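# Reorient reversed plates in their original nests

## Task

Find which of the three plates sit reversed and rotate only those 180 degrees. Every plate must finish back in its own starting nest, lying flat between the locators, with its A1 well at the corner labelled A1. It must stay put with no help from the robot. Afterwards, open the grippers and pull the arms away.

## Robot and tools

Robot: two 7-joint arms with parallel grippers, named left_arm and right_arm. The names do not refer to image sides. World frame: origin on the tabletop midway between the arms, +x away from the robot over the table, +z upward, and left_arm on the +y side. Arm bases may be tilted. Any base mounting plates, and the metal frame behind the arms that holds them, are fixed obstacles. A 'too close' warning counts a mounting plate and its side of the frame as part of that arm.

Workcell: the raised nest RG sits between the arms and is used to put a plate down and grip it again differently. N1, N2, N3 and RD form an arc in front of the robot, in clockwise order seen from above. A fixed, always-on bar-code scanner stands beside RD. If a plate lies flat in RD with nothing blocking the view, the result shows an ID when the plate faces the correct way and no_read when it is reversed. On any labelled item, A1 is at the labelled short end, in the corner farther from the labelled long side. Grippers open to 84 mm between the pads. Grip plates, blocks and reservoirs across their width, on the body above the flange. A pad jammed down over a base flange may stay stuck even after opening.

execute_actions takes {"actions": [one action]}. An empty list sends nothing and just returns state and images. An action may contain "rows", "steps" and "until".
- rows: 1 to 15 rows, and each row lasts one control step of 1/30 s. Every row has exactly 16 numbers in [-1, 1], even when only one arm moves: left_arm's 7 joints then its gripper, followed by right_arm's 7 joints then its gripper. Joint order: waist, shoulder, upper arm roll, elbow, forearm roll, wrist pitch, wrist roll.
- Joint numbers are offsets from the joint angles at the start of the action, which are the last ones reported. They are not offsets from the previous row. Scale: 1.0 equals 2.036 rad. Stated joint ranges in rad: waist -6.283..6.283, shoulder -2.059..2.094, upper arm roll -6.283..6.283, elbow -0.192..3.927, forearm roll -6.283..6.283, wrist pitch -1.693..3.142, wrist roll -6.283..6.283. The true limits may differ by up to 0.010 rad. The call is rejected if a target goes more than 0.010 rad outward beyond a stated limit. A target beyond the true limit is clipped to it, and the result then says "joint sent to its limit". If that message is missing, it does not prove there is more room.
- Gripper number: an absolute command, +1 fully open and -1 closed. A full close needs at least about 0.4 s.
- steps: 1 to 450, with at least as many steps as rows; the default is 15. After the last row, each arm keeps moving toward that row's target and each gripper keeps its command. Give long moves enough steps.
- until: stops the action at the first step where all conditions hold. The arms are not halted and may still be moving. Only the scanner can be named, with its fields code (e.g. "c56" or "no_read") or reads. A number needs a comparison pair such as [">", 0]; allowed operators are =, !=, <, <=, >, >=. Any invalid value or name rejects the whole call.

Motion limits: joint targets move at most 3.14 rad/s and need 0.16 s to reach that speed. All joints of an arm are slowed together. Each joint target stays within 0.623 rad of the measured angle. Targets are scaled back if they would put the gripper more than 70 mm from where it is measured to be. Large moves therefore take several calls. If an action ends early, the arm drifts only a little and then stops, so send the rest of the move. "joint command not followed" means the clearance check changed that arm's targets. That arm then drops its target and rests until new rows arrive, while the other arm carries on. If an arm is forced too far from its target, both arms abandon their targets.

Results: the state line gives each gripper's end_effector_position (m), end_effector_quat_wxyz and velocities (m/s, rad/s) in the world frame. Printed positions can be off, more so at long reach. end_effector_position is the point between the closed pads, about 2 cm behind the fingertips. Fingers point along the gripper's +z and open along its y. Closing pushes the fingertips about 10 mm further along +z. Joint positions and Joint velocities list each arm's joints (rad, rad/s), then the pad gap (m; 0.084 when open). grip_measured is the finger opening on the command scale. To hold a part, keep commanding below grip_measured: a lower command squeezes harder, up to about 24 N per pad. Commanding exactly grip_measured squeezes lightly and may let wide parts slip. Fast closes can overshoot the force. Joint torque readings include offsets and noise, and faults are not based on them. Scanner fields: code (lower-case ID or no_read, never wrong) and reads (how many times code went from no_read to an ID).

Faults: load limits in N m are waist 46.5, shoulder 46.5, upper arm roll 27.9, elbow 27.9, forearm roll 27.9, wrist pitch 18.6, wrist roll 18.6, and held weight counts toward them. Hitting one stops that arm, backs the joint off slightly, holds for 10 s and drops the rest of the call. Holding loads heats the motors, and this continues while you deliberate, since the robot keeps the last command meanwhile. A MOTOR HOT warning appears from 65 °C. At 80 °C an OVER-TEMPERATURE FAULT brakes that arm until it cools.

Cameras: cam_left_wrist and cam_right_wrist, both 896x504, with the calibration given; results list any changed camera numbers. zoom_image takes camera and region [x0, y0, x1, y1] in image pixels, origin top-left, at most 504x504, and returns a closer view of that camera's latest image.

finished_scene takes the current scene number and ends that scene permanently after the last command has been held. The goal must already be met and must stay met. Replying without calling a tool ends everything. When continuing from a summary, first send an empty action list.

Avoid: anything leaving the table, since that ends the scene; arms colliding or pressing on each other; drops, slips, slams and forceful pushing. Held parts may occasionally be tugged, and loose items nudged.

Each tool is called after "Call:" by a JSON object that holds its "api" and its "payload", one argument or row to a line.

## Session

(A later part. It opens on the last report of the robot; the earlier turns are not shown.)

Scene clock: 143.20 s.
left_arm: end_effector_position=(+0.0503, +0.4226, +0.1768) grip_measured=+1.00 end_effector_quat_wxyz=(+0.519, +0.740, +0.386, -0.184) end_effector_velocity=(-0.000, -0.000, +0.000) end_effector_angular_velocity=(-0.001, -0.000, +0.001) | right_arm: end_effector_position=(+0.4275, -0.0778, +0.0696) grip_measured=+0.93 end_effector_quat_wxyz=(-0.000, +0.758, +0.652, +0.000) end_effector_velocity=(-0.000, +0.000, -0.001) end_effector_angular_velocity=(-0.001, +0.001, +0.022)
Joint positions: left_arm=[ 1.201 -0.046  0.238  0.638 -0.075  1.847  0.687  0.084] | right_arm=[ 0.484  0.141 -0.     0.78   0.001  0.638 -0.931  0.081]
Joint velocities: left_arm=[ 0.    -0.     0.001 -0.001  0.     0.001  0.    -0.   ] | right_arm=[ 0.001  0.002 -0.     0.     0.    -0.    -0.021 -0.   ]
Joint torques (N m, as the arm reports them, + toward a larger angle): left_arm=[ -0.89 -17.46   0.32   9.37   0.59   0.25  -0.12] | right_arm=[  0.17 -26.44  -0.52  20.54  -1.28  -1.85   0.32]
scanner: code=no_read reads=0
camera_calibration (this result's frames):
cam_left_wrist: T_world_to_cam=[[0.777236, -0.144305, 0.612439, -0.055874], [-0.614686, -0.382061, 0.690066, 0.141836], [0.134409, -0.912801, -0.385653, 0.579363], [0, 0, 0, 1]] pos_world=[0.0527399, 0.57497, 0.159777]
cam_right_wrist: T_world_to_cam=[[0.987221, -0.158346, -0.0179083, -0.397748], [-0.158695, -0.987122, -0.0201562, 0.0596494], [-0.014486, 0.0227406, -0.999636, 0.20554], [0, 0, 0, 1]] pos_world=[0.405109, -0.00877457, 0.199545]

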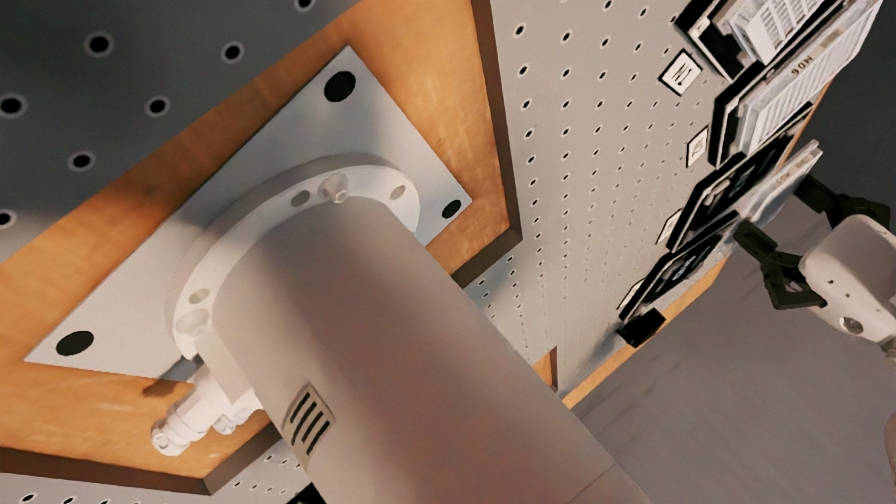

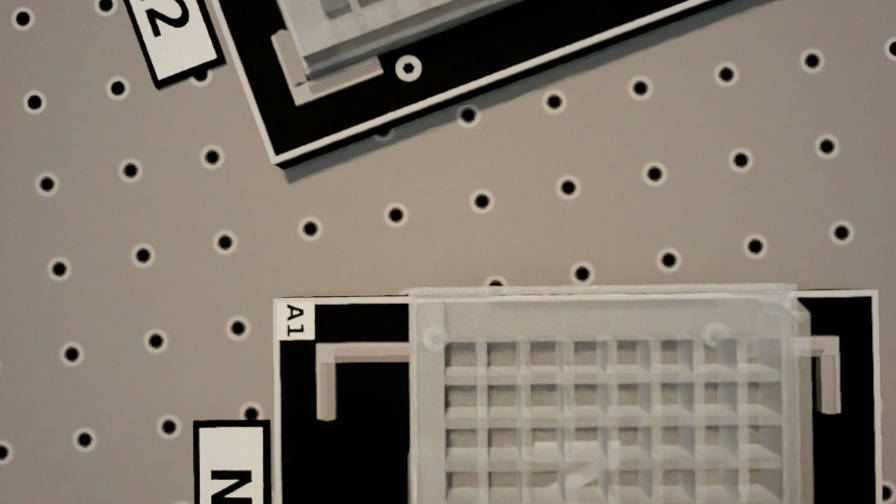

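Remaining -1.5736 → -.7729.

Call:
{"api": "execute_actions", "payload": {
  "actions": [
    {"rows":[[0,0,0,0,0,0,0,1,0,0,0,0,0,0,-0.7729,0]],"steps":36}
  ]
}}

Call:
{"api": "execute_actions", "payload": {
  "actions": [
    {"rows":[[0,0,0,0,0,0,0,1,0,0.022,0,-0.0038,0,-0.0258,0,0]],"steps":18}
  ]
}}

Scene clock: 149.03 s.
left_arm: end_effector_position=(+0.0503, +0.4226, +0.1768) grip_measured=+1.00 end_effector_quat_wxyz=(+0.519, +0.740, +0.386, -0.184) end_effector_velocity=(-0.000, -0.000, -0.000) end_effector_angular_velocity=(-0.001, +0.001, -0.002) | right_arm: end_effector_position=(+0.4275, -0.0778, +0.0696) grip_measured=+0.93 end_effector_quat_wxyz=(+0.000, +0.074, +0.997, +0.000) end_effector_velocity=(+0.000, -0.001, -0.000) end_effector_angular_velocity=(-0.001, +0.000, +0.004)
Joint positions: left_arm=[ 1.201 -0.046  0.238  0.638 -0.075  1.847  0.687  0.084] | right_arm=[ 0.484  0.141 -0.     0.78   0.001  0.638 -2.504  0.081]
Joint velocities: left_arm=[-0.     0.001 -0.     0.     0.001  0.    -0.     0.   ] | right_arm=[-0.001  0.001 -0.    -0.    -0.    -0.    -0.005  0.   ]
Joint torques (N m, as the arm reports them, + toward a larger angle): left_arm=[ -0.89 -17.17   0.13   9.39   0.51   0.33  -0.17] | right_arm=[  0.2  -26.35  -0.63  20.27  -1.32  -1.78   0.15]
scanner: code=no_read reads=0
camera_calibration (this result's frames):
cam_left_wrist: T_world_to_cam=[[0.777236, -0.144305, 0.612439, -0.0558739], [-0.614686, -0.382061, 0.690065, 0.141836], [0.134409, -0.912801, -0.385654, 0.579363], [0, 0, 0, 1]] pos_world=[0.05274, 0.57497, 0.159777]
cam_right_wrist: T_world_to_cam=[[0.156342, 0.987546, -0.0175896, 0.0466142], [0.98747, -0.156667, -0.0189312, -0.365849], [-0.0214511, -0.0144095, -0.999666, 0.205631], [0, 0, 0, 1]] pos_world=[0.358388, -0.100387, 0.199456]

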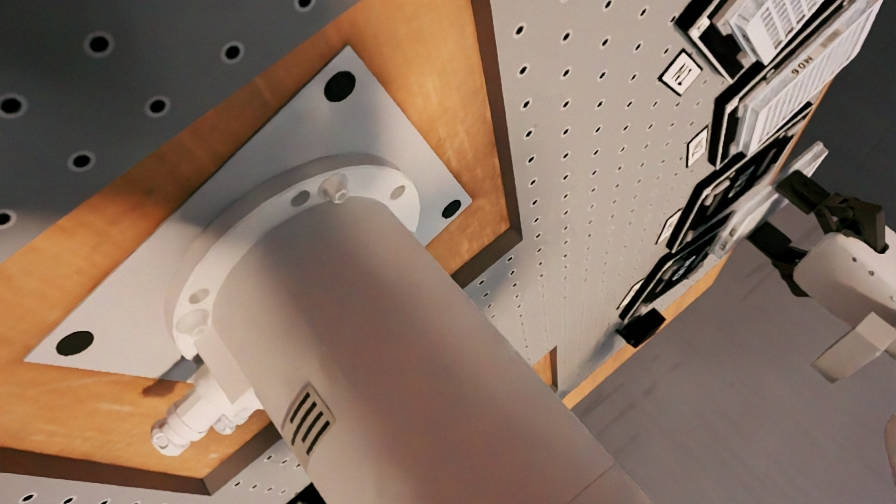

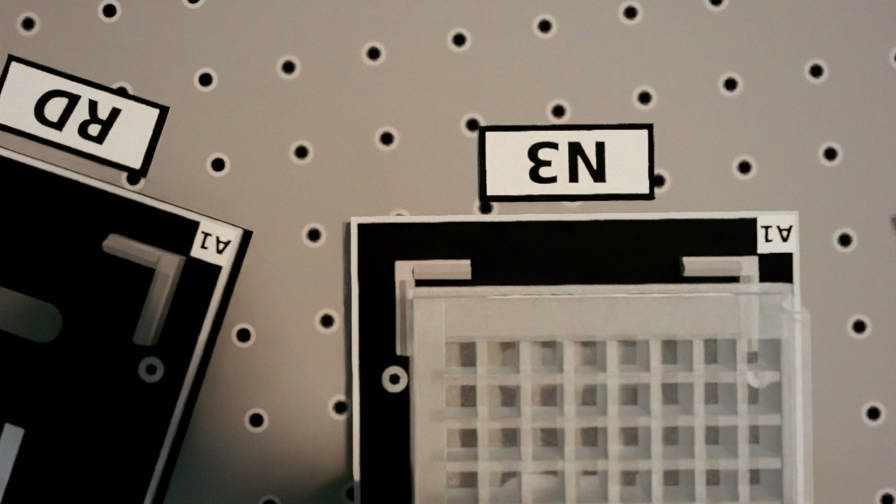

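Scene clock: 149.63 s.
left_arm: end_effector_position=(+0.0503, +0.4226, +0.1768) grip_measured=+1.00 end_effector_quat_wxyz=(+0.519, +0.740, +0.386, -0.184) end_effector_velocity=(+0.000, -0.000, +0.000) end_effector_angular_velocity=(+0.000, -0.000, +0.000) | right_arm: end_effector_position=(+0.4278, -0.0777, +0.0516) grip_measured=+0.93 end_effector_quat_wxyz=(+0.000, +0.074, +0.997, +0.000) end_effector_velocity=(-0.000, -0.000, -0.001) end_effector_angular_velocity=(-0.000, +0.001, -0.001)
Joint positions: left_arm=[ 1.201 -0.046  0.238  0.638 -0.075  1.847  0.687  0.084] | right_arm=[ 0.484  0.186 -0.     0.773  0.001  0.586 -2.504  0.081]
Joint velocities: left_arm=[-0.    -0.001 -0.    -0.    -0.    -0.    -0.     0.   ] | right_arm=[ 0.     0.002 -0.001 -0.001 -0.    -0.002  0.001 -0.   ]
Joint torques (N m, as the arm reports them, + toward a larger angle): left_arm=[ -0.57 -17.19   0.21   9.37   0.62   0.22  -0.2 ] | right_arm=[  0.11 -27.07  -0.57  19.62  -1.43  -1.83   0.17]
scanner: code=no_read reads=0
camera_calibration (this result's frames):
cam_left_wrist: T_world_to_cam=[[0.777236, -0.144305, 0.612439, -0.0558739], [-0.614686, -0.382061, 0.690066, 0.141836], [0.134409, -0.912801, -0.385653, 0.579363], [0, 0, 0, 1]] pos_world=[0.05274, 0.57497, 0.159777]
cam_right_wrist: T_world_to_cam=[[0.15637, 0.987545, -0.0174207, 0.0461109], [0.987472, -0.156687, -0.0186476, -0.366447], [-0.021145, -0.0142865, -0.999674, 0.187578], [0, 0, 0, 1]] pos_world=[0.358613, -0.100274, 0.181486]

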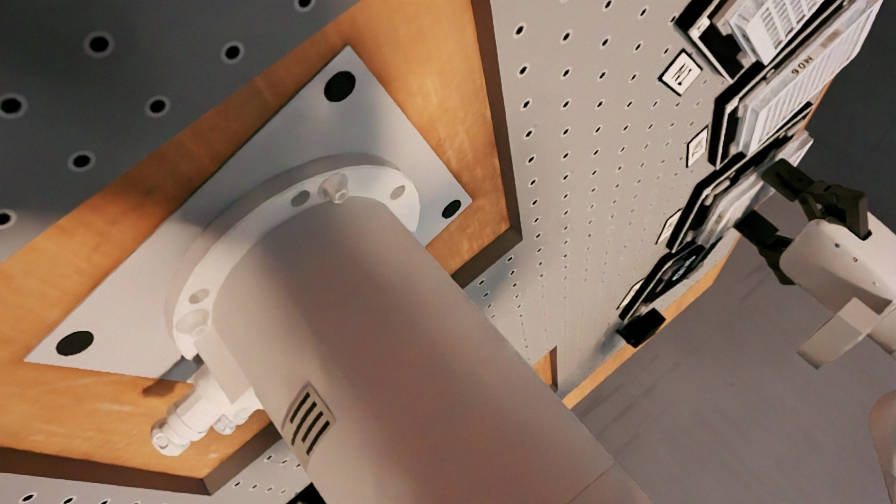

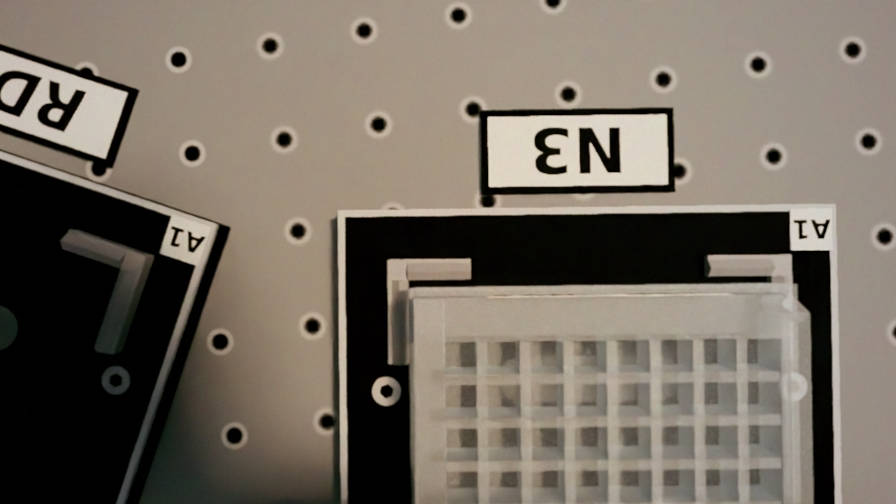

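Call:
{"api": "execute_actions", "payload": {
  "actions": [
    {"rows":[[0,0,0,0,0,0,0,1,0,0.001,0,-0.0016,0,-0.0026,0,0],[0,0,0,0,0,0,0,1,0,0.001,0,-0.002,0,-0.003,0,0],[0,0,0,0,0,0,0,1,0,0.002,0,-0.0023,0,-0.0043,0,0],[0,0,0,0,0,0,0,1,0,0.003,0,-0.0025,0,-0.0055,0,0],[0,0,0,0,0,0,0,1,0,0.004,0,-0.0026,0,-0.0066,0,0],[0,0,0,0,0,0,0,1,0,0.005,0,-0.0028,0,-0.0078,0,0],[0,0,0,0,0,0,0,1,0,0.006,0,-0.0029,0,-0.0089,0,0],[0,0,0,0,0,0,0,1,0,0.007,0,-0.003,0,-0.01,0,0],[0,0,0,0,0,0,0,1,0,0.0084,0,-0.0032,0,-0.0116,0,0]],"steps":22}
  ]
}}

Scene clock: 164.00 s.
left_arm: end_effector_position=(+0.0503, +0.4226, +0.1768) grip_measured=+1.00 end_effector_quat_wxyz=(+0.519, +0.740, +0.386, -0.184) end_effector_velocity=(-0.000, +0.000, +0.000) end_effector_angular_velocity=(+0.001, +0.000, +0.000) | right_arm: end_effector_position=(+0.4269, -0.0781, +0.0439) grip_measured=+0.93 end_effector_quat_wxyz=(+0.000, +0.074, +0.997, +0.000) end_effector_velocity=(-0.001, -0.000, -0.001) end_effector_angular_velocity=(-0.001, +0.001, +0.000)
Joint positions: left_arm=[ 1.201 -0.046  0.238  0.638 -0.075  1.847  0.687  0.084] | right_arm=[ 0.484  0.203 -0.     0.766  0.001  0.562 -2.504  0.081]
Joint velocities: left_arm=[ 0. -0.  0.  0.  0. -0. -0.  0.] | right_arm=[-0.     0.002 -0.    -0.001 -0.    -0.001 -0.    -0.   ]
Joint torques (N m, as the arm reports them, + toward a larger angle): left_arm=[ -0.96 -17.37   0.23   9.37   0.6    0.28  -0.09] | right_arm=[  0.31 -27.23  -0.58  19.23  -1.21  -1.71   0.23]
scanner: code=no_read reads=0
camera_calibration (this result's frames):
cam_left_wrist: T_world_to_cam=[[0.777236, -0.144305, 0.612439, -0.055874], [-0.614686, -0.382061, 0.690066, 0.141836], [0.134409, -0.912801, -0.385653, 0.579363], [0, 0, 0, 1]] pos_world=[0.05274, 0.57497, 0.159777]
cam_right_wrist: T_world_to_cam=[[0.156383, 0.987544, -0.0173455, 0.0465726], [0.987473, -0.156697, -0.0185214, -0.365806], [-0.0210087, -0.0142318, -0.999678, 0.179811], [0, 0, 0, 1]] pos_world=[0.357718, -0.100754, 0.173786]

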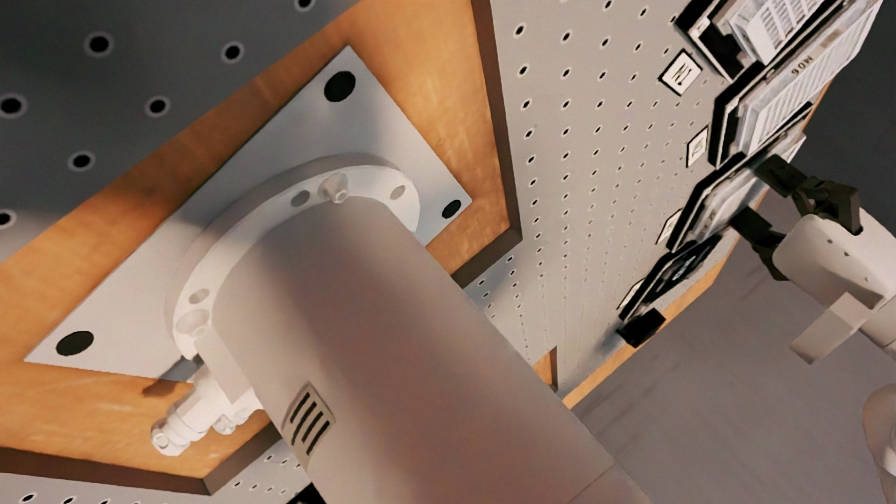

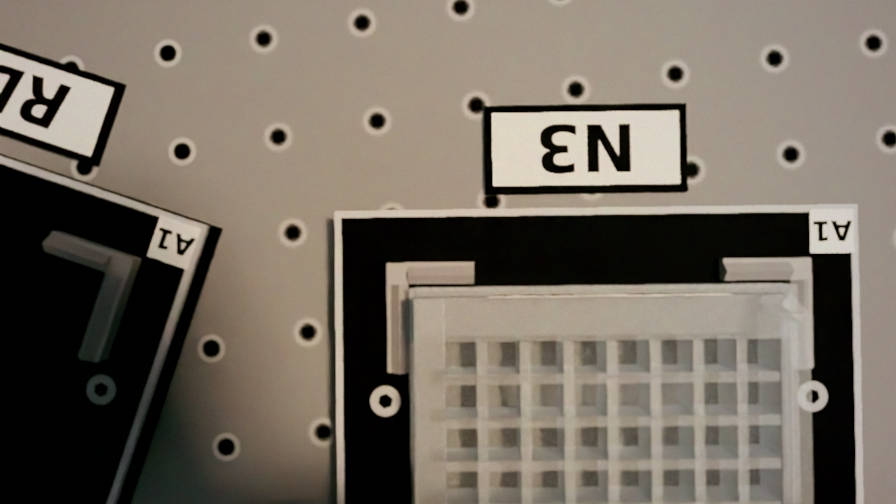

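Call:
{"api": "execute_actions", "payload": {
  "actions": [
    {"rows":[[0,0,0,0,0,0,0,1,0,0.0008,0,0,0,-0.0008,0,0],[0,0,0,0,0,0,0,1,0,0.0008,0,0,0,-0.0008,0,0],[0,0,0,0,0,0,0,1,0,0.0008,0,0,0,-0.0008,0,0],[0,0,0,0,0,0,0,1,0,0.0008,0,0,0,-0.0008,0,0],[0,0,0,0,0,0,0,1,0,0.0008,0,0,0,-0.0008,0,0.5],[0,0,0,0,0,0,0,1,0,0.0008,0,0,0,-0.0008,0,0.9],[0,0,0,0,0,0,0,1,0,0.0008,0,0,0,-0.0008,0,1],[0,0,0,0,0,0,0,1,0,0.0008,0,0,0,-0.0008,0,1],[0,0,0,0,0,0,0,1,0,0.0008,0,0,0,-0.0008,0,1],[0,0,0,0,0,0,0,1,0,0.0008,0,0,0,-0.0008,0,1],[0,0,0,0,0,0,0,1,0,0.0008,0,0,0,-0.0008,0,1],[0,0,0,0,0,0,0,1,0,0.0008,0,0,0,-0.0008,0,1],[0,0,0,0,0,0,0,1,0,0.0008,0,0,0,-0.0008,0,1],[0,0,0,0,0,0,0,1,0,-0.032,0,0.0054,0,0.0374,0,1]],"steps":32}
  ]
}}

Scene clock: 176.33 s.
left_arm: end_effector_position=(+0.0503, +0.4226, +0.1768) grip_measured=+1.00 end_effector_quat_wxyz=(+0.519, +0.740, +0.386, -0.184) end_effector_velocity=(+0.000, +0.000, -0.000) end_effector_angular_velocity=(+0.001, -0.000, +0.001) | right_arm: end_effector_position=(+0.4267, -0.0782, +0.0699) grip_measured=+1.00 end_effector_quat_wxyz=(+0.000, +0.074, +0.997, +0.000) end_effector_velocity=(+0.001, +0.000, +0.002) end_effector_angular_velocity=(+0.002, -0.003, +0.000)
Joint positions: left_arm=[ 1.201 -0.046  0.238  0.638 -0.075  1.847  0.687  0.084] | right_arm=[ 0.484  0.138 -0.     0.777  0.001  0.638 -2.504  0.084]
Joint velocities: left_arm=[ 0.    -0.    -0.     0.001 -0.001 -0.001 -0.     0.   ] | right_arm=[ 0.    -0.004 -0.     0.001  0.     0.002 -0.001 -0.   ]
Joint torques (N m, as the arm reports them, + toward a larger angle): left_arm=[ -0.95 -17.34   0.29   9.3    0.58   0.24  -0.2 ] | right_arm=[  0.32 -25.69  -0.48  19.99  -1.17  -1.67   0.24]
scanner: code=no_read reads=0
camera_calibration (this result's frames):
cam_left_wrist: T_world_to_cam=[[0.777236, -0.144305, 0.612439, -0.055874], [-0.614686, -0.382061, 0.690066, 0.141836], [0.134409, -0.912801, -0.385653, 0.579363], [0, 0, 0, 1]] pos_world=[0.0527401, 0.57497, 0.159777]
cam_right_wrist: T_world_to_cam=[[0.156346, 0.987546, -0.0175641, 0.0471626], [0.98747, -0.15667, -0.0188982, -0.365124], [-0.0214146, -0.0143894, -0.999667, 0.205945], [0, 0, 0, 1]] pos_world=[0.357586, -0.100816, 0.199805]

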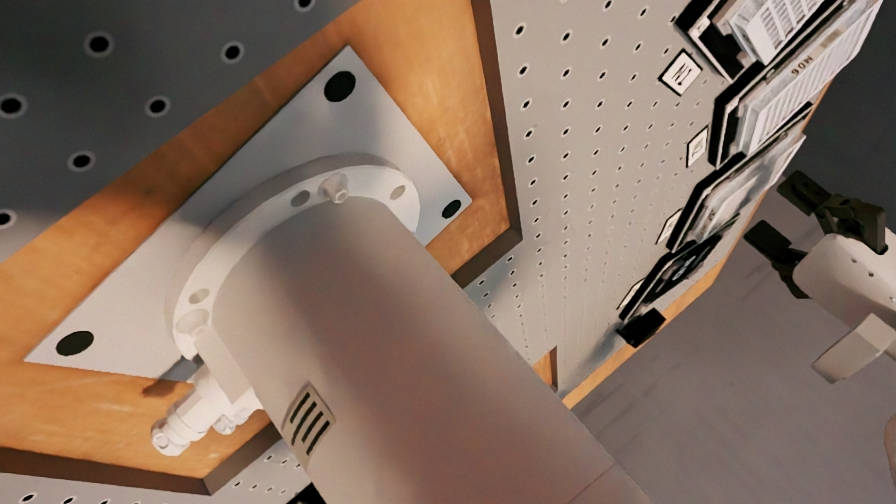

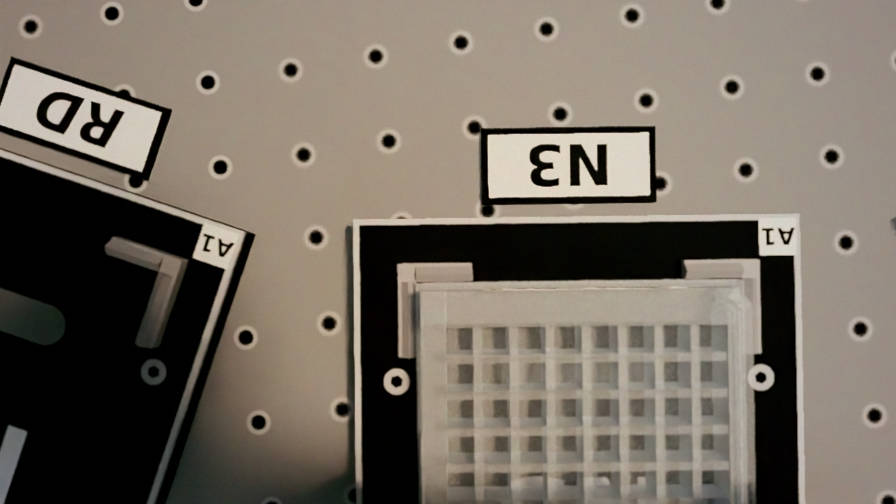

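Call:
{"api": "execute_actions", "payload": {
  "actions": [
    {"rows":[[0,0,0,0,0,0,0,1,0.1468,0.1448,0,0.2224,0,0.0781,-0.0278,1]],"steps":30}
  ]
}}

Scene clock: 189.90 s.
left_arm: end_effector_position=(+0.0503, +0.4226, +0.1768) grip_measured=+1.00 end_effector_quat_wxyz=(+0.519, +0.740, +0.386, -0.184) end_effector_velocity=(-0.000, -0.000, -0.000) end_effector_angular_velocity=(+0.000, +0.000, +0.000) | right_arm: end_effector_position=(+0.4278, +0.1037, +0.0757) grip_measured=+1.00 end_effector_quat_wxyz=(-0.000, -0.103, +0.995, +0.000) end_effector_velocity=(-0.002, +0.004, -0.000) end_effector_angular_velocity=(+0.001, +0.001, +0.007)
Joint positions: left_arm=[ 1.201 -0.046  0.238  0.638 -0.075  1.847  0.687  0.084] | right_arm=[ 0.782  0.432 -0.001  1.229  0.001  0.797 -2.56   0.084]
Joint velocities: left_arm=[ 0.     0.     0.    -0.     0.    -0.001  0.     0.   ] | right_arm=[ 0.005  0.004  0.003  0.005 -0.     0.001  0.     0.   ]
Joint torques (N m, as the arm reports them, + toward a larger angle): left_arm=[ -0.87 -17.09   0.19   9.28   0.51   0.23  -0.18] | right_arm=[ -0.03 -35.52  -0.87  21.97  -1.35  -1.68   0.2 ]
scanner: code=no_read reads=0
camera_calibration (this result's frames):
cam_left_wrist: T_world_to_cam=[[0.777236, -0.144305, 0.612439, -0.055874], [-0.614686, -0.382061, 0.690066, 0.141836], [0.134409, -0.912801, -0.385653, 0.579363], [0, 0, 0, 1]] pos_world=[0.0527401, 0.57497, 0.159777]
cam_right_wrist: T_world_to_cam=[[-0.196144, 0.980404, -0.0183035, 0.0190441], [0.98045, 0.195787, -0.0196482, -0.371046], [-0.0156796, -0.0217995, -0.999639, 0.212637], [0, 0, 0, 1]] pos_world=[0.370862, 0.0586104, 0.205618]

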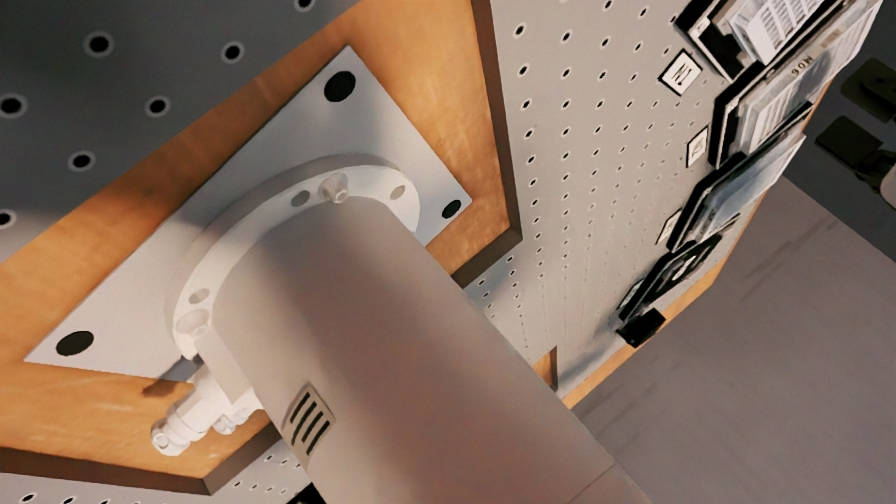

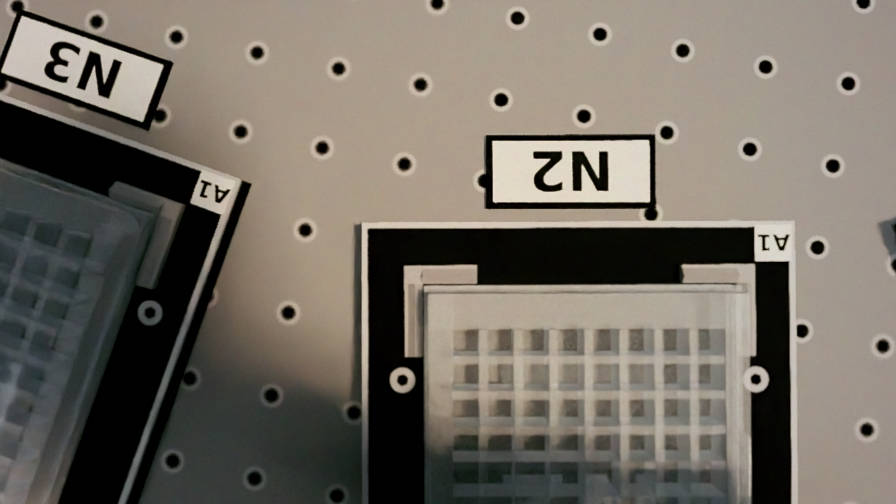

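Call:
{"api": "execute_actions", "payload": {
  "actions": [
    {"rows":[[0,0,0,0,0,0,0,1,0.0003,0.0198,0,-0.0012,0,-0.021,0.0042,1]],"steps":20}
  ]
}}

Scene clock: 207.87 s.
left_arm: end_effector_position=(+0.0503, +0.4226, +0.1768) grip_measured=+1.00 end_effector_quat_wxyz=(+0.519, +0.740, +0.386, -0.184) end_effector_velocity=(+0.000, +0.000, +0.000) end_effector_angular_velocity=(+0.001, -0.001, +0.001) | right_arm: end_effector_position=(+0.4287, +0.1051, +0.0561) grip_measured=+1.00 end_effector_quat_wxyz=(-0.000, -0.099, +0.995, +0.000) end_effector_velocity=(+0.000, -0.000, -0.000) end_effector_angular_velocity=(-0.000, -0.000, -0.001)
Joint positions: left_arm=[ 1.201 -0.046  0.238  0.638 -0.075  1.847  0.687  0.084] | right_arm=[ 0.783  0.472 -0.001  1.227  0.001  0.755 -2.552  0.084]
Joint velocities: left_arm=[-0.    -0.001  0.     0.    -0.001  0.001  0.    -0.   ] | right_arm=[-0.001  0.001 -0.     0.    -0.    -0.001 -0.     0.   ]
Joint torques (N m, as the arm reports them, + toward a larger angle): left_arm=[ -0.9  -17.25   0.34   9.35   0.61   0.31  -0.13] | right_arm=[  0.2  -35.68  -0.72  21.59  -1.24  -1.7    0.22]
scanner: code=no_read reads=0
camera_calibration (this result's frames):
cam_left_wrist: T_world_to_cam=[[0.777236, -0.144305, 0.612439, -0.055874], [-0.614686, -0.382061, 0.690066, 0.141836], [0.134409, -0.912801, -0.385653, 0.579363], [0, 0, 0, 1]] pos_world=[0.0527401, 0.57497, 0.159777]
cam_right_wrist: T_world_to_cam=[[-0.188363, 0.981931, -0.0182198, 0.014013], [0.981974, 0.18801, -0.0194546, -0.372441], [-0.0156776, -0.0215559, -0.999645, 0.193116], [0, 0, 0, 1]] pos_world=[0.371395, 0.0604257, 0.186057]

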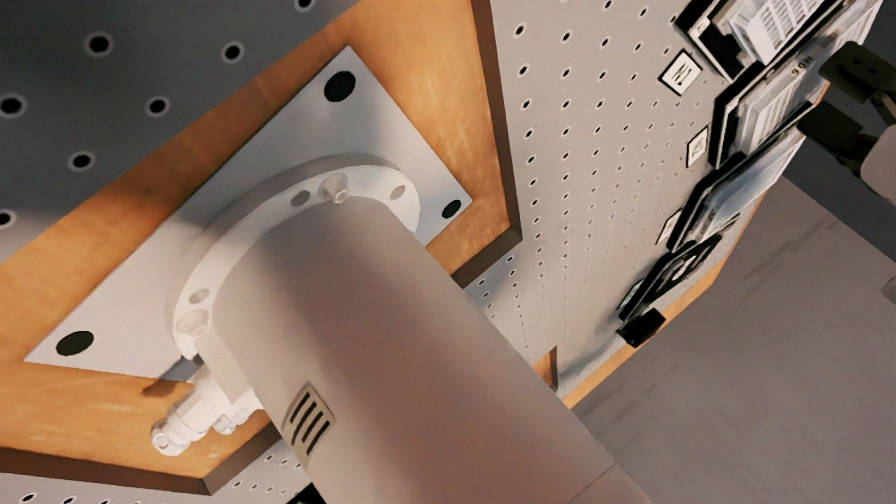

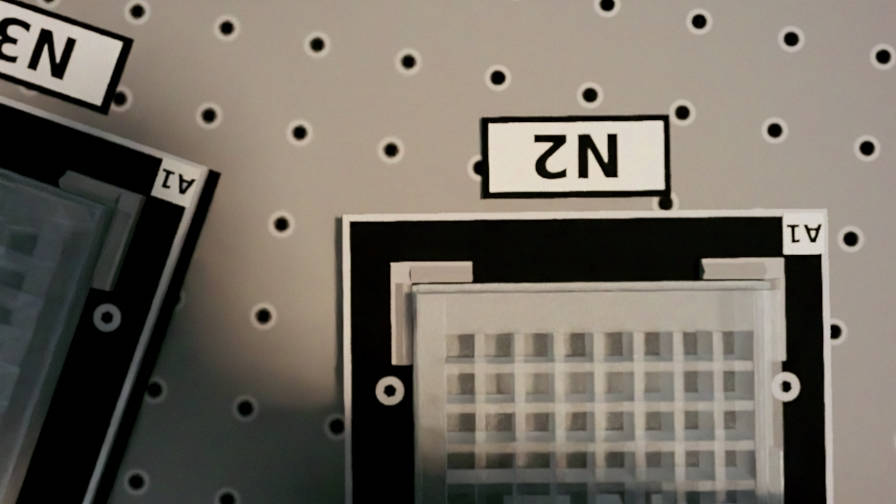

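Call:
{"api": "execute_actions", "payload": {
  "actions": [
    {"rows":[[0,0,0,0,0,0,0,1,0,0.011,0,-0.0019,0,-0.0129,0,1]],"steps":14}
  ]
}}

Call:
{"api": "execute_actions", "payload": {
  "actions": [
    {"rows":[[0,0,0,0,0,0,0,1,0,0,0,0,0,0,0,0.9],[0,0,0,0,0,0,0,1,0,0,0,0,0,0,0,0.8],[0,0,0,0,0,0,0,1,0,0,0,0,0,0,0,0.6],[0,0,0,0,0,0,0,1,0,0,0,0,0,0,0,0.3],[0,0,0,0,0,0,0,1,0,0,0,0,0,0,0,0]],"steps":13}
  ]
}}

Scene clock: 216.47 s.
left_arm: end_effector_position=(+0.0503, +0.4226, +0.1768) grip_measured=+1.00 end_effector_quat_wxyz=(+0.519, +0.740, +0.386, -0.184) end_effector_velocity=(-0.000, -0.000, -0.000) end_effector_angular_velocity=(-0.002, +0.000, -0.000) | right_arm: end_effector_position=(+0.4289, +0.1052, +0.0448) grip_measured=+1.00 end_effector_quat_wxyz=(+0.000, -0.099, +0.995, +0.000) end_effector_velocity=(-0.000, +0.000, -0.002) end_effector_angular_velocity=(+0.000, +0.000, -0.000)
Joint positions: left_arm=[ 1.201 -0.046  0.238  0.638 -0.075  1.847  0.687  0.084] | right_arm=[ 0.783  0.494 -0.001  1.223  0.001  0.729 -2.552  0.084]
Joint velocities: left_arm=[ 0.001  0.001  0.    -0.001  0.001  0.     0.     0.   ] | right_arm=[ 0.     0.004  0.001 -0.001 -0.    -0.005  0.001  0.   ]
Joint torques (N m, as the arm reports them, + toward a larger angle): left_arm=[ -1.03 -17.39   0.22   9.36   0.56   0.23  -0.11] | right_arm=[  0.19 -36.22  -0.68  21.26  -1.35  -1.85   0.15]
scanner: code=no_read reads=0
camera_calibration (this result's frames):
cam_left_wrist: T_world_to_cam=[[0.777236, -0.144305, 0.612439, -0.055874], [-0.614686, -0.382061, 0.690066, 0.141836], [0.134409, -0.912801, -0.385653, 0.579363], [0, 0, 0, 1]] pos_world=[0.05274, 0.57497, 0.159777]
cam_right_wrist: T_world_to_cam=[[-0.188335, 0.981941, -0.0179418, 0.013688], [0.981986, 0.187996, -0.0189994, -0.372849], [-0.0152833, -0.0211968, -0.999658, 0.181641], [0, 0, 0, 1]] pos_world=[0.371487, 0.0605036, 0.17474]

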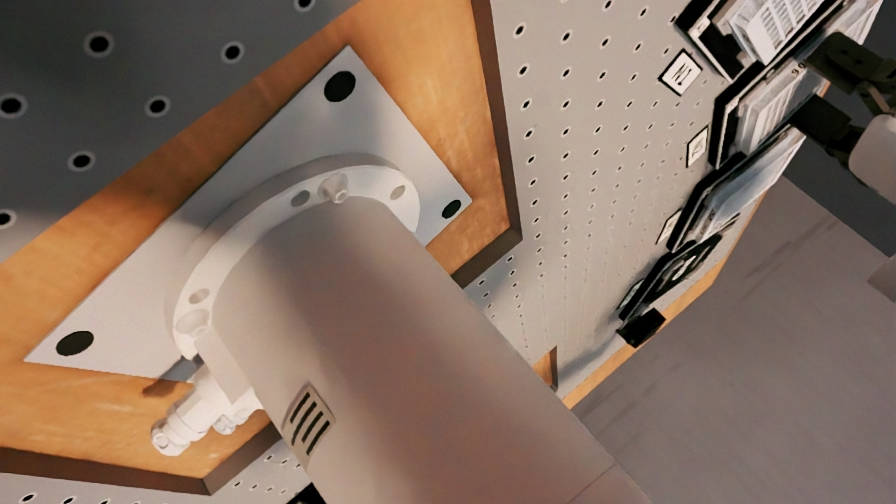

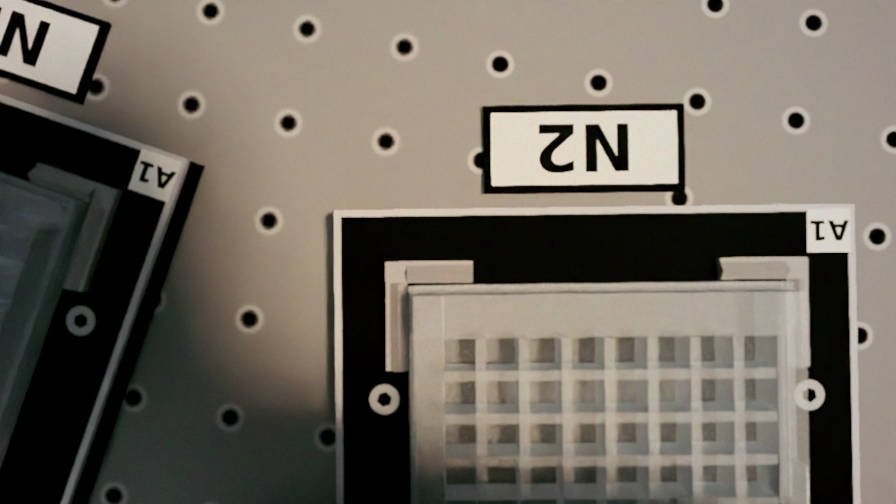

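Scene clock: 216.90 s.
left_arm: end_effector_position=(+0.0503, +0.4226, +0.1768) grip_measured=+1.00 end_effector_quat_wxyz=(+0.519, +0.740, +0.386, -0.184) end_effector_velocity=(+0.000, -0.000, -0.000) end_effector_angular_velocity=(-0.000, -0.001, +0.000) | right_arm: end_effector_position=(+0.4289, +0.1053, +0.0450) grip_measured=+0.92 end_effector_quat_wxyz=(+0.000, -0.099, +0.995, +0.000) end_effector_velocity=(-0.000, -0.000, -0.000) end_effector_angular_velocity=(-0.001, +0.000, +0.001)
Joint positions: left_arm=[ 1.201 -0.046  0.238  0.638 -0.075  1.847  0.687  0.084] | right_arm=[ 0.783  0.494 -0.001  1.224  0.001  0.729 -2.552  0.081]
Joint velocities: left_arm=[-0.  0.  0. -0. -0.  0.  0.  0.] | right_arm=[ 0.     0.001 -0.     0.    -0.     0.    -0.     0.   ]
Joint torques (N m, as the arm reports them, + toward a larger angle): left_arm=[ -0.87 -17.48   0.16   9.37   0.73   0.27  -0.19] | right_arm=[ -0.1  -35.24  -0.72  20.47  -1.35  -1.5    0.23]
scanner: code=no_read reads=0
camera_calibration (this result's frames):
cam_left_wrist: T_world_to_cam=[[0.777236, -0.144305, 0.612439, -0.0558741], [-0.614686, -0.382061, 0.690066, 0.141836], [0.134409, -0.912801, -0.385653, 0.579363], [0, 0, 0, 1]] pos_world=[0.0527401, 0.57497, 0.159777]
cam_right_wrist: T_world_to_cam=[[-0.188349, 0.981943, -0.0176635, 0.0135822], [0.981988, 0.188022, -0.0186264, -0.372982], [-0.014969, -0.0208536, -0.99967, 0.181639], [0, 0, 0, 1]] pos_world=[0.371541, 0.0605796, 0.174872]

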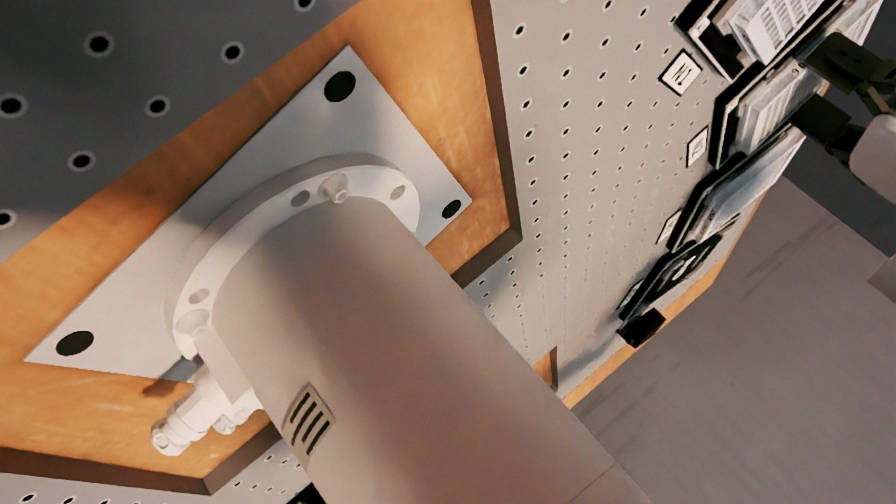

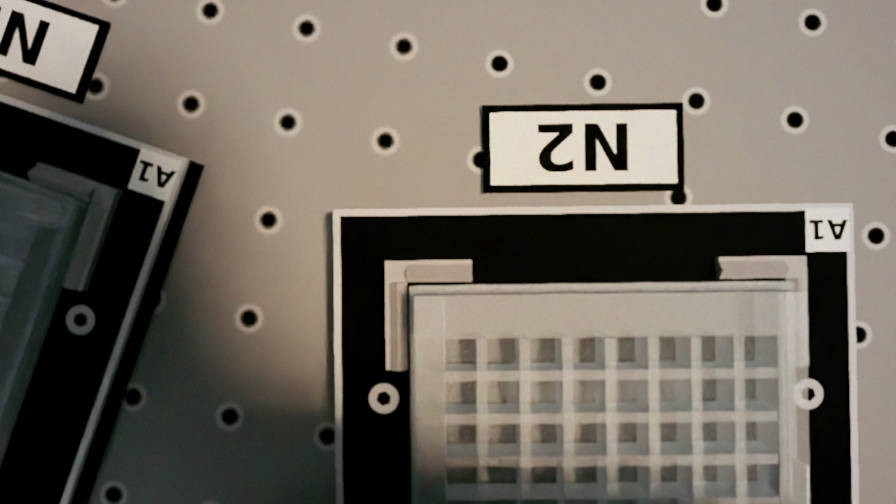

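Call:
{"api": "execute_actions", "payload": {
  "actions": [
    {"rows":[[0,0,0,0,0,0,0,1,0,-0.0232,0,0.0048,0,0.028,0,0]],"steps":16}
  ]
}}

Call:
{"api": "execute_actions", "payload": {
  "actions": [
    {"rows":[[0,0,0,0,0,0,0,1,0,0,0,0,0,0,1,0]],"steps":20}
  ]
}}

Scene clock: 224.23 s.
left_arm: end_effector_position=(+0.0503, +0.4226, +0.1768) grip_measured=+1.00 end_effector_quat_wxyz=(+0.519, +0.740, +0.386, -0.184) end_effector_velocity=(-0.000, -0.000, -0.000) end_effector_angular_velocity=(-0.000, +0.000, +0.000) | right_arm: end_effector_position=(+0.4286, +0.1050, +0.0694) grip_measured=+0.92 end_effector_quat_wxyz=(-0.000, -0.099, +0.995, -0.000) end_effector_velocity=(+0.002, +0.002, +0.006) end_effector_angular_velocity=(+0.007, -0.007, +0.001)
Joint positions: left_arm=[ 1.201 -0.046  0.238  0.638 -0.075  1.847  0.687  0.084] | right_arm=[ 0.783  0.448 -0.001  1.233  0.001  0.785 -2.552  0.081]
Joint velocities: left_arm=[ 0.     0.     0.001 -0.     0.001 -0.     0.     0.   ] | right_arm=[-0.    -0.007  0.     0.006 -0.     0.003 -0.001 -0.   ]
Joint torques (N m, as the arm reports them, + toward a larger angle): left_arm=[ -0.87 -17.25   0.21   9.37   0.71   0.29  -0.24] | right_arm=[  0.28 -35.85  -0.64  22.06  -1.33  -1.68   0.2 ]
scanner: code=no_read reads=0
camera_calibration (this result's frames):
cam_left_wrist: T_world_to_cam=[[0.777235, -0.144305, 0.612439, -0.0558741], [-0.614686, -0.382061, 0.690065, 0.141836], [0.134409, -0.912801, -0.385653, 0.579363], [0, 0, 0, 1]] pos_world=[0.0527401, 0.57497, 0.159777]
cam_right_wrist: T_world_to_cam=[[-0.188396, 0.981921, -0.0183791, 0.014344], [0.981964, 0.188035, -0.0197557, -0.372033], [-0.0159427, -0.0217696, -0.999636, 0.206525], [0, 0, 0, 1]] pos_world=[0.371318, 0.0603665, 0.199363]

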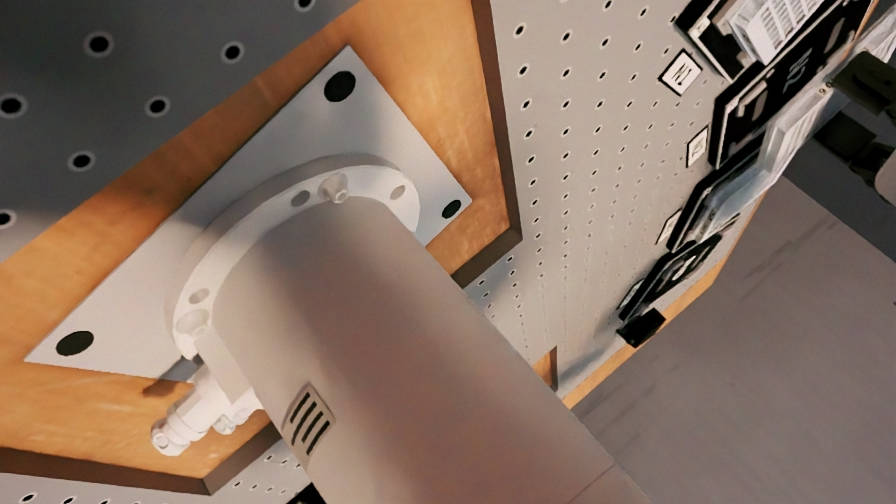

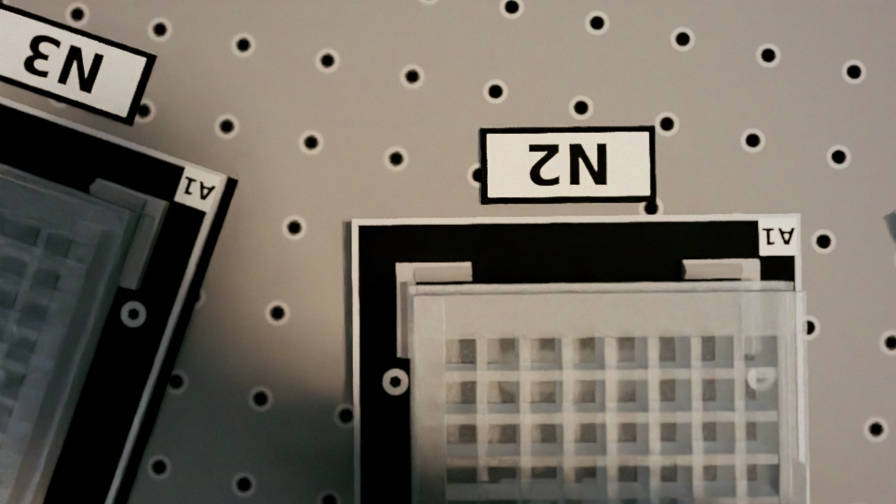

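Scene clock: 224.90 s.
left_arm: end_effector_position=(+0.0503, +0.4226, +0.1768) grip_measured=+1.00 end_effector_quat_wxyz=(+0.519, +0.740, +0.386, -0.184) end_effector_velocity=(-0.000, +0.000, -0.000) end_effector_angular_velocity=(+0.000, +0.001, -0.001) | right_arm: end_effector_position=(+0.4286, +0.1050, +0.0694) grip_measured=+0.92 end_effector_quat_wxyz=(-0.000, +0.574, +0.819, -0.000) end_effector_velocity=(-0.000, +0.000, +0.001) end_effector_angular_velocity=(-0.000, -0.000, -2.602)
Joint positions: left_arm=[ 1.201 -0.046  0.238  0.638 -0.075  1.847  0.687  0.084] | right_arm=[ 0.783  0.448 -0.001  1.233  0.001  0.785 -1.131  0.081]
Joint velocities: left_arm=[ 0.     0.    -0.     0.     0.001 -0.    -0.     0.   ] | right_arm=[ 0.    -0.001  0.     0.    -0.     0.001  2.603  0.   ]
Joint torques (N m, as the arm reports them, + toward a larger angle): left_arm=[ -0.91 -17.15   0.23   9.3    0.57   0.21  -0.15] | right_arm=[  0.29 -36.21  -0.71  22.12  -1.28  -1.84   0.22]
scanner: code=no_read reads=0
camera_calibration (this result's frames):
cam_left_wrist: T_world_to_cam=[[0.777235, -0.144305, 0.612439, -0.0558741], [-0.614686, -0.38206, 0.690066, 0.141835], [0.134409, -0.912801, -0.385653, 0.579363], [0, 0, 0, 1]] pos_world=[0.0527401, 0.57497, 0.159777]
cam_right_wrist: T_world_to_cam=[[0.94286, 0.332662, -0.018716, -0.402334], [0.332314, -0.942968, -0.0194344, 0.0251168], [-0.0241137, 0.0121043, -0.999636, 0.206475], [0, 0, 0, 1]] pos_world=[0.375977, 0.155026, 0.199358]

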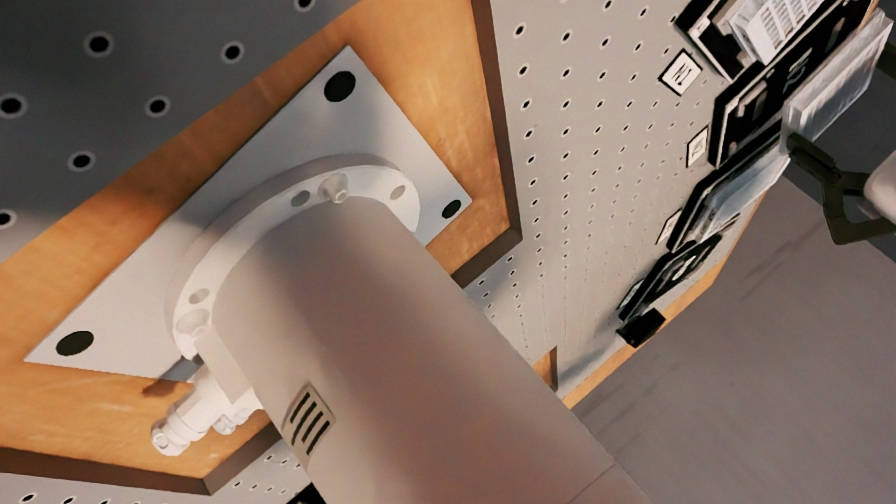

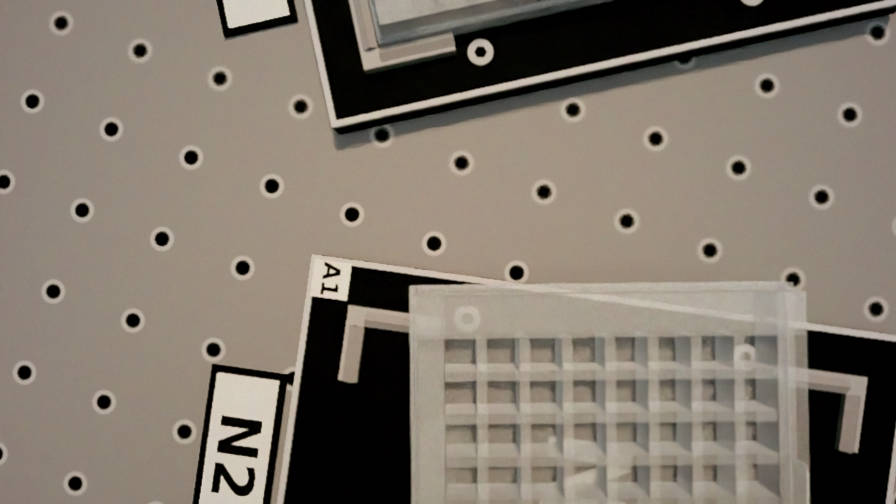

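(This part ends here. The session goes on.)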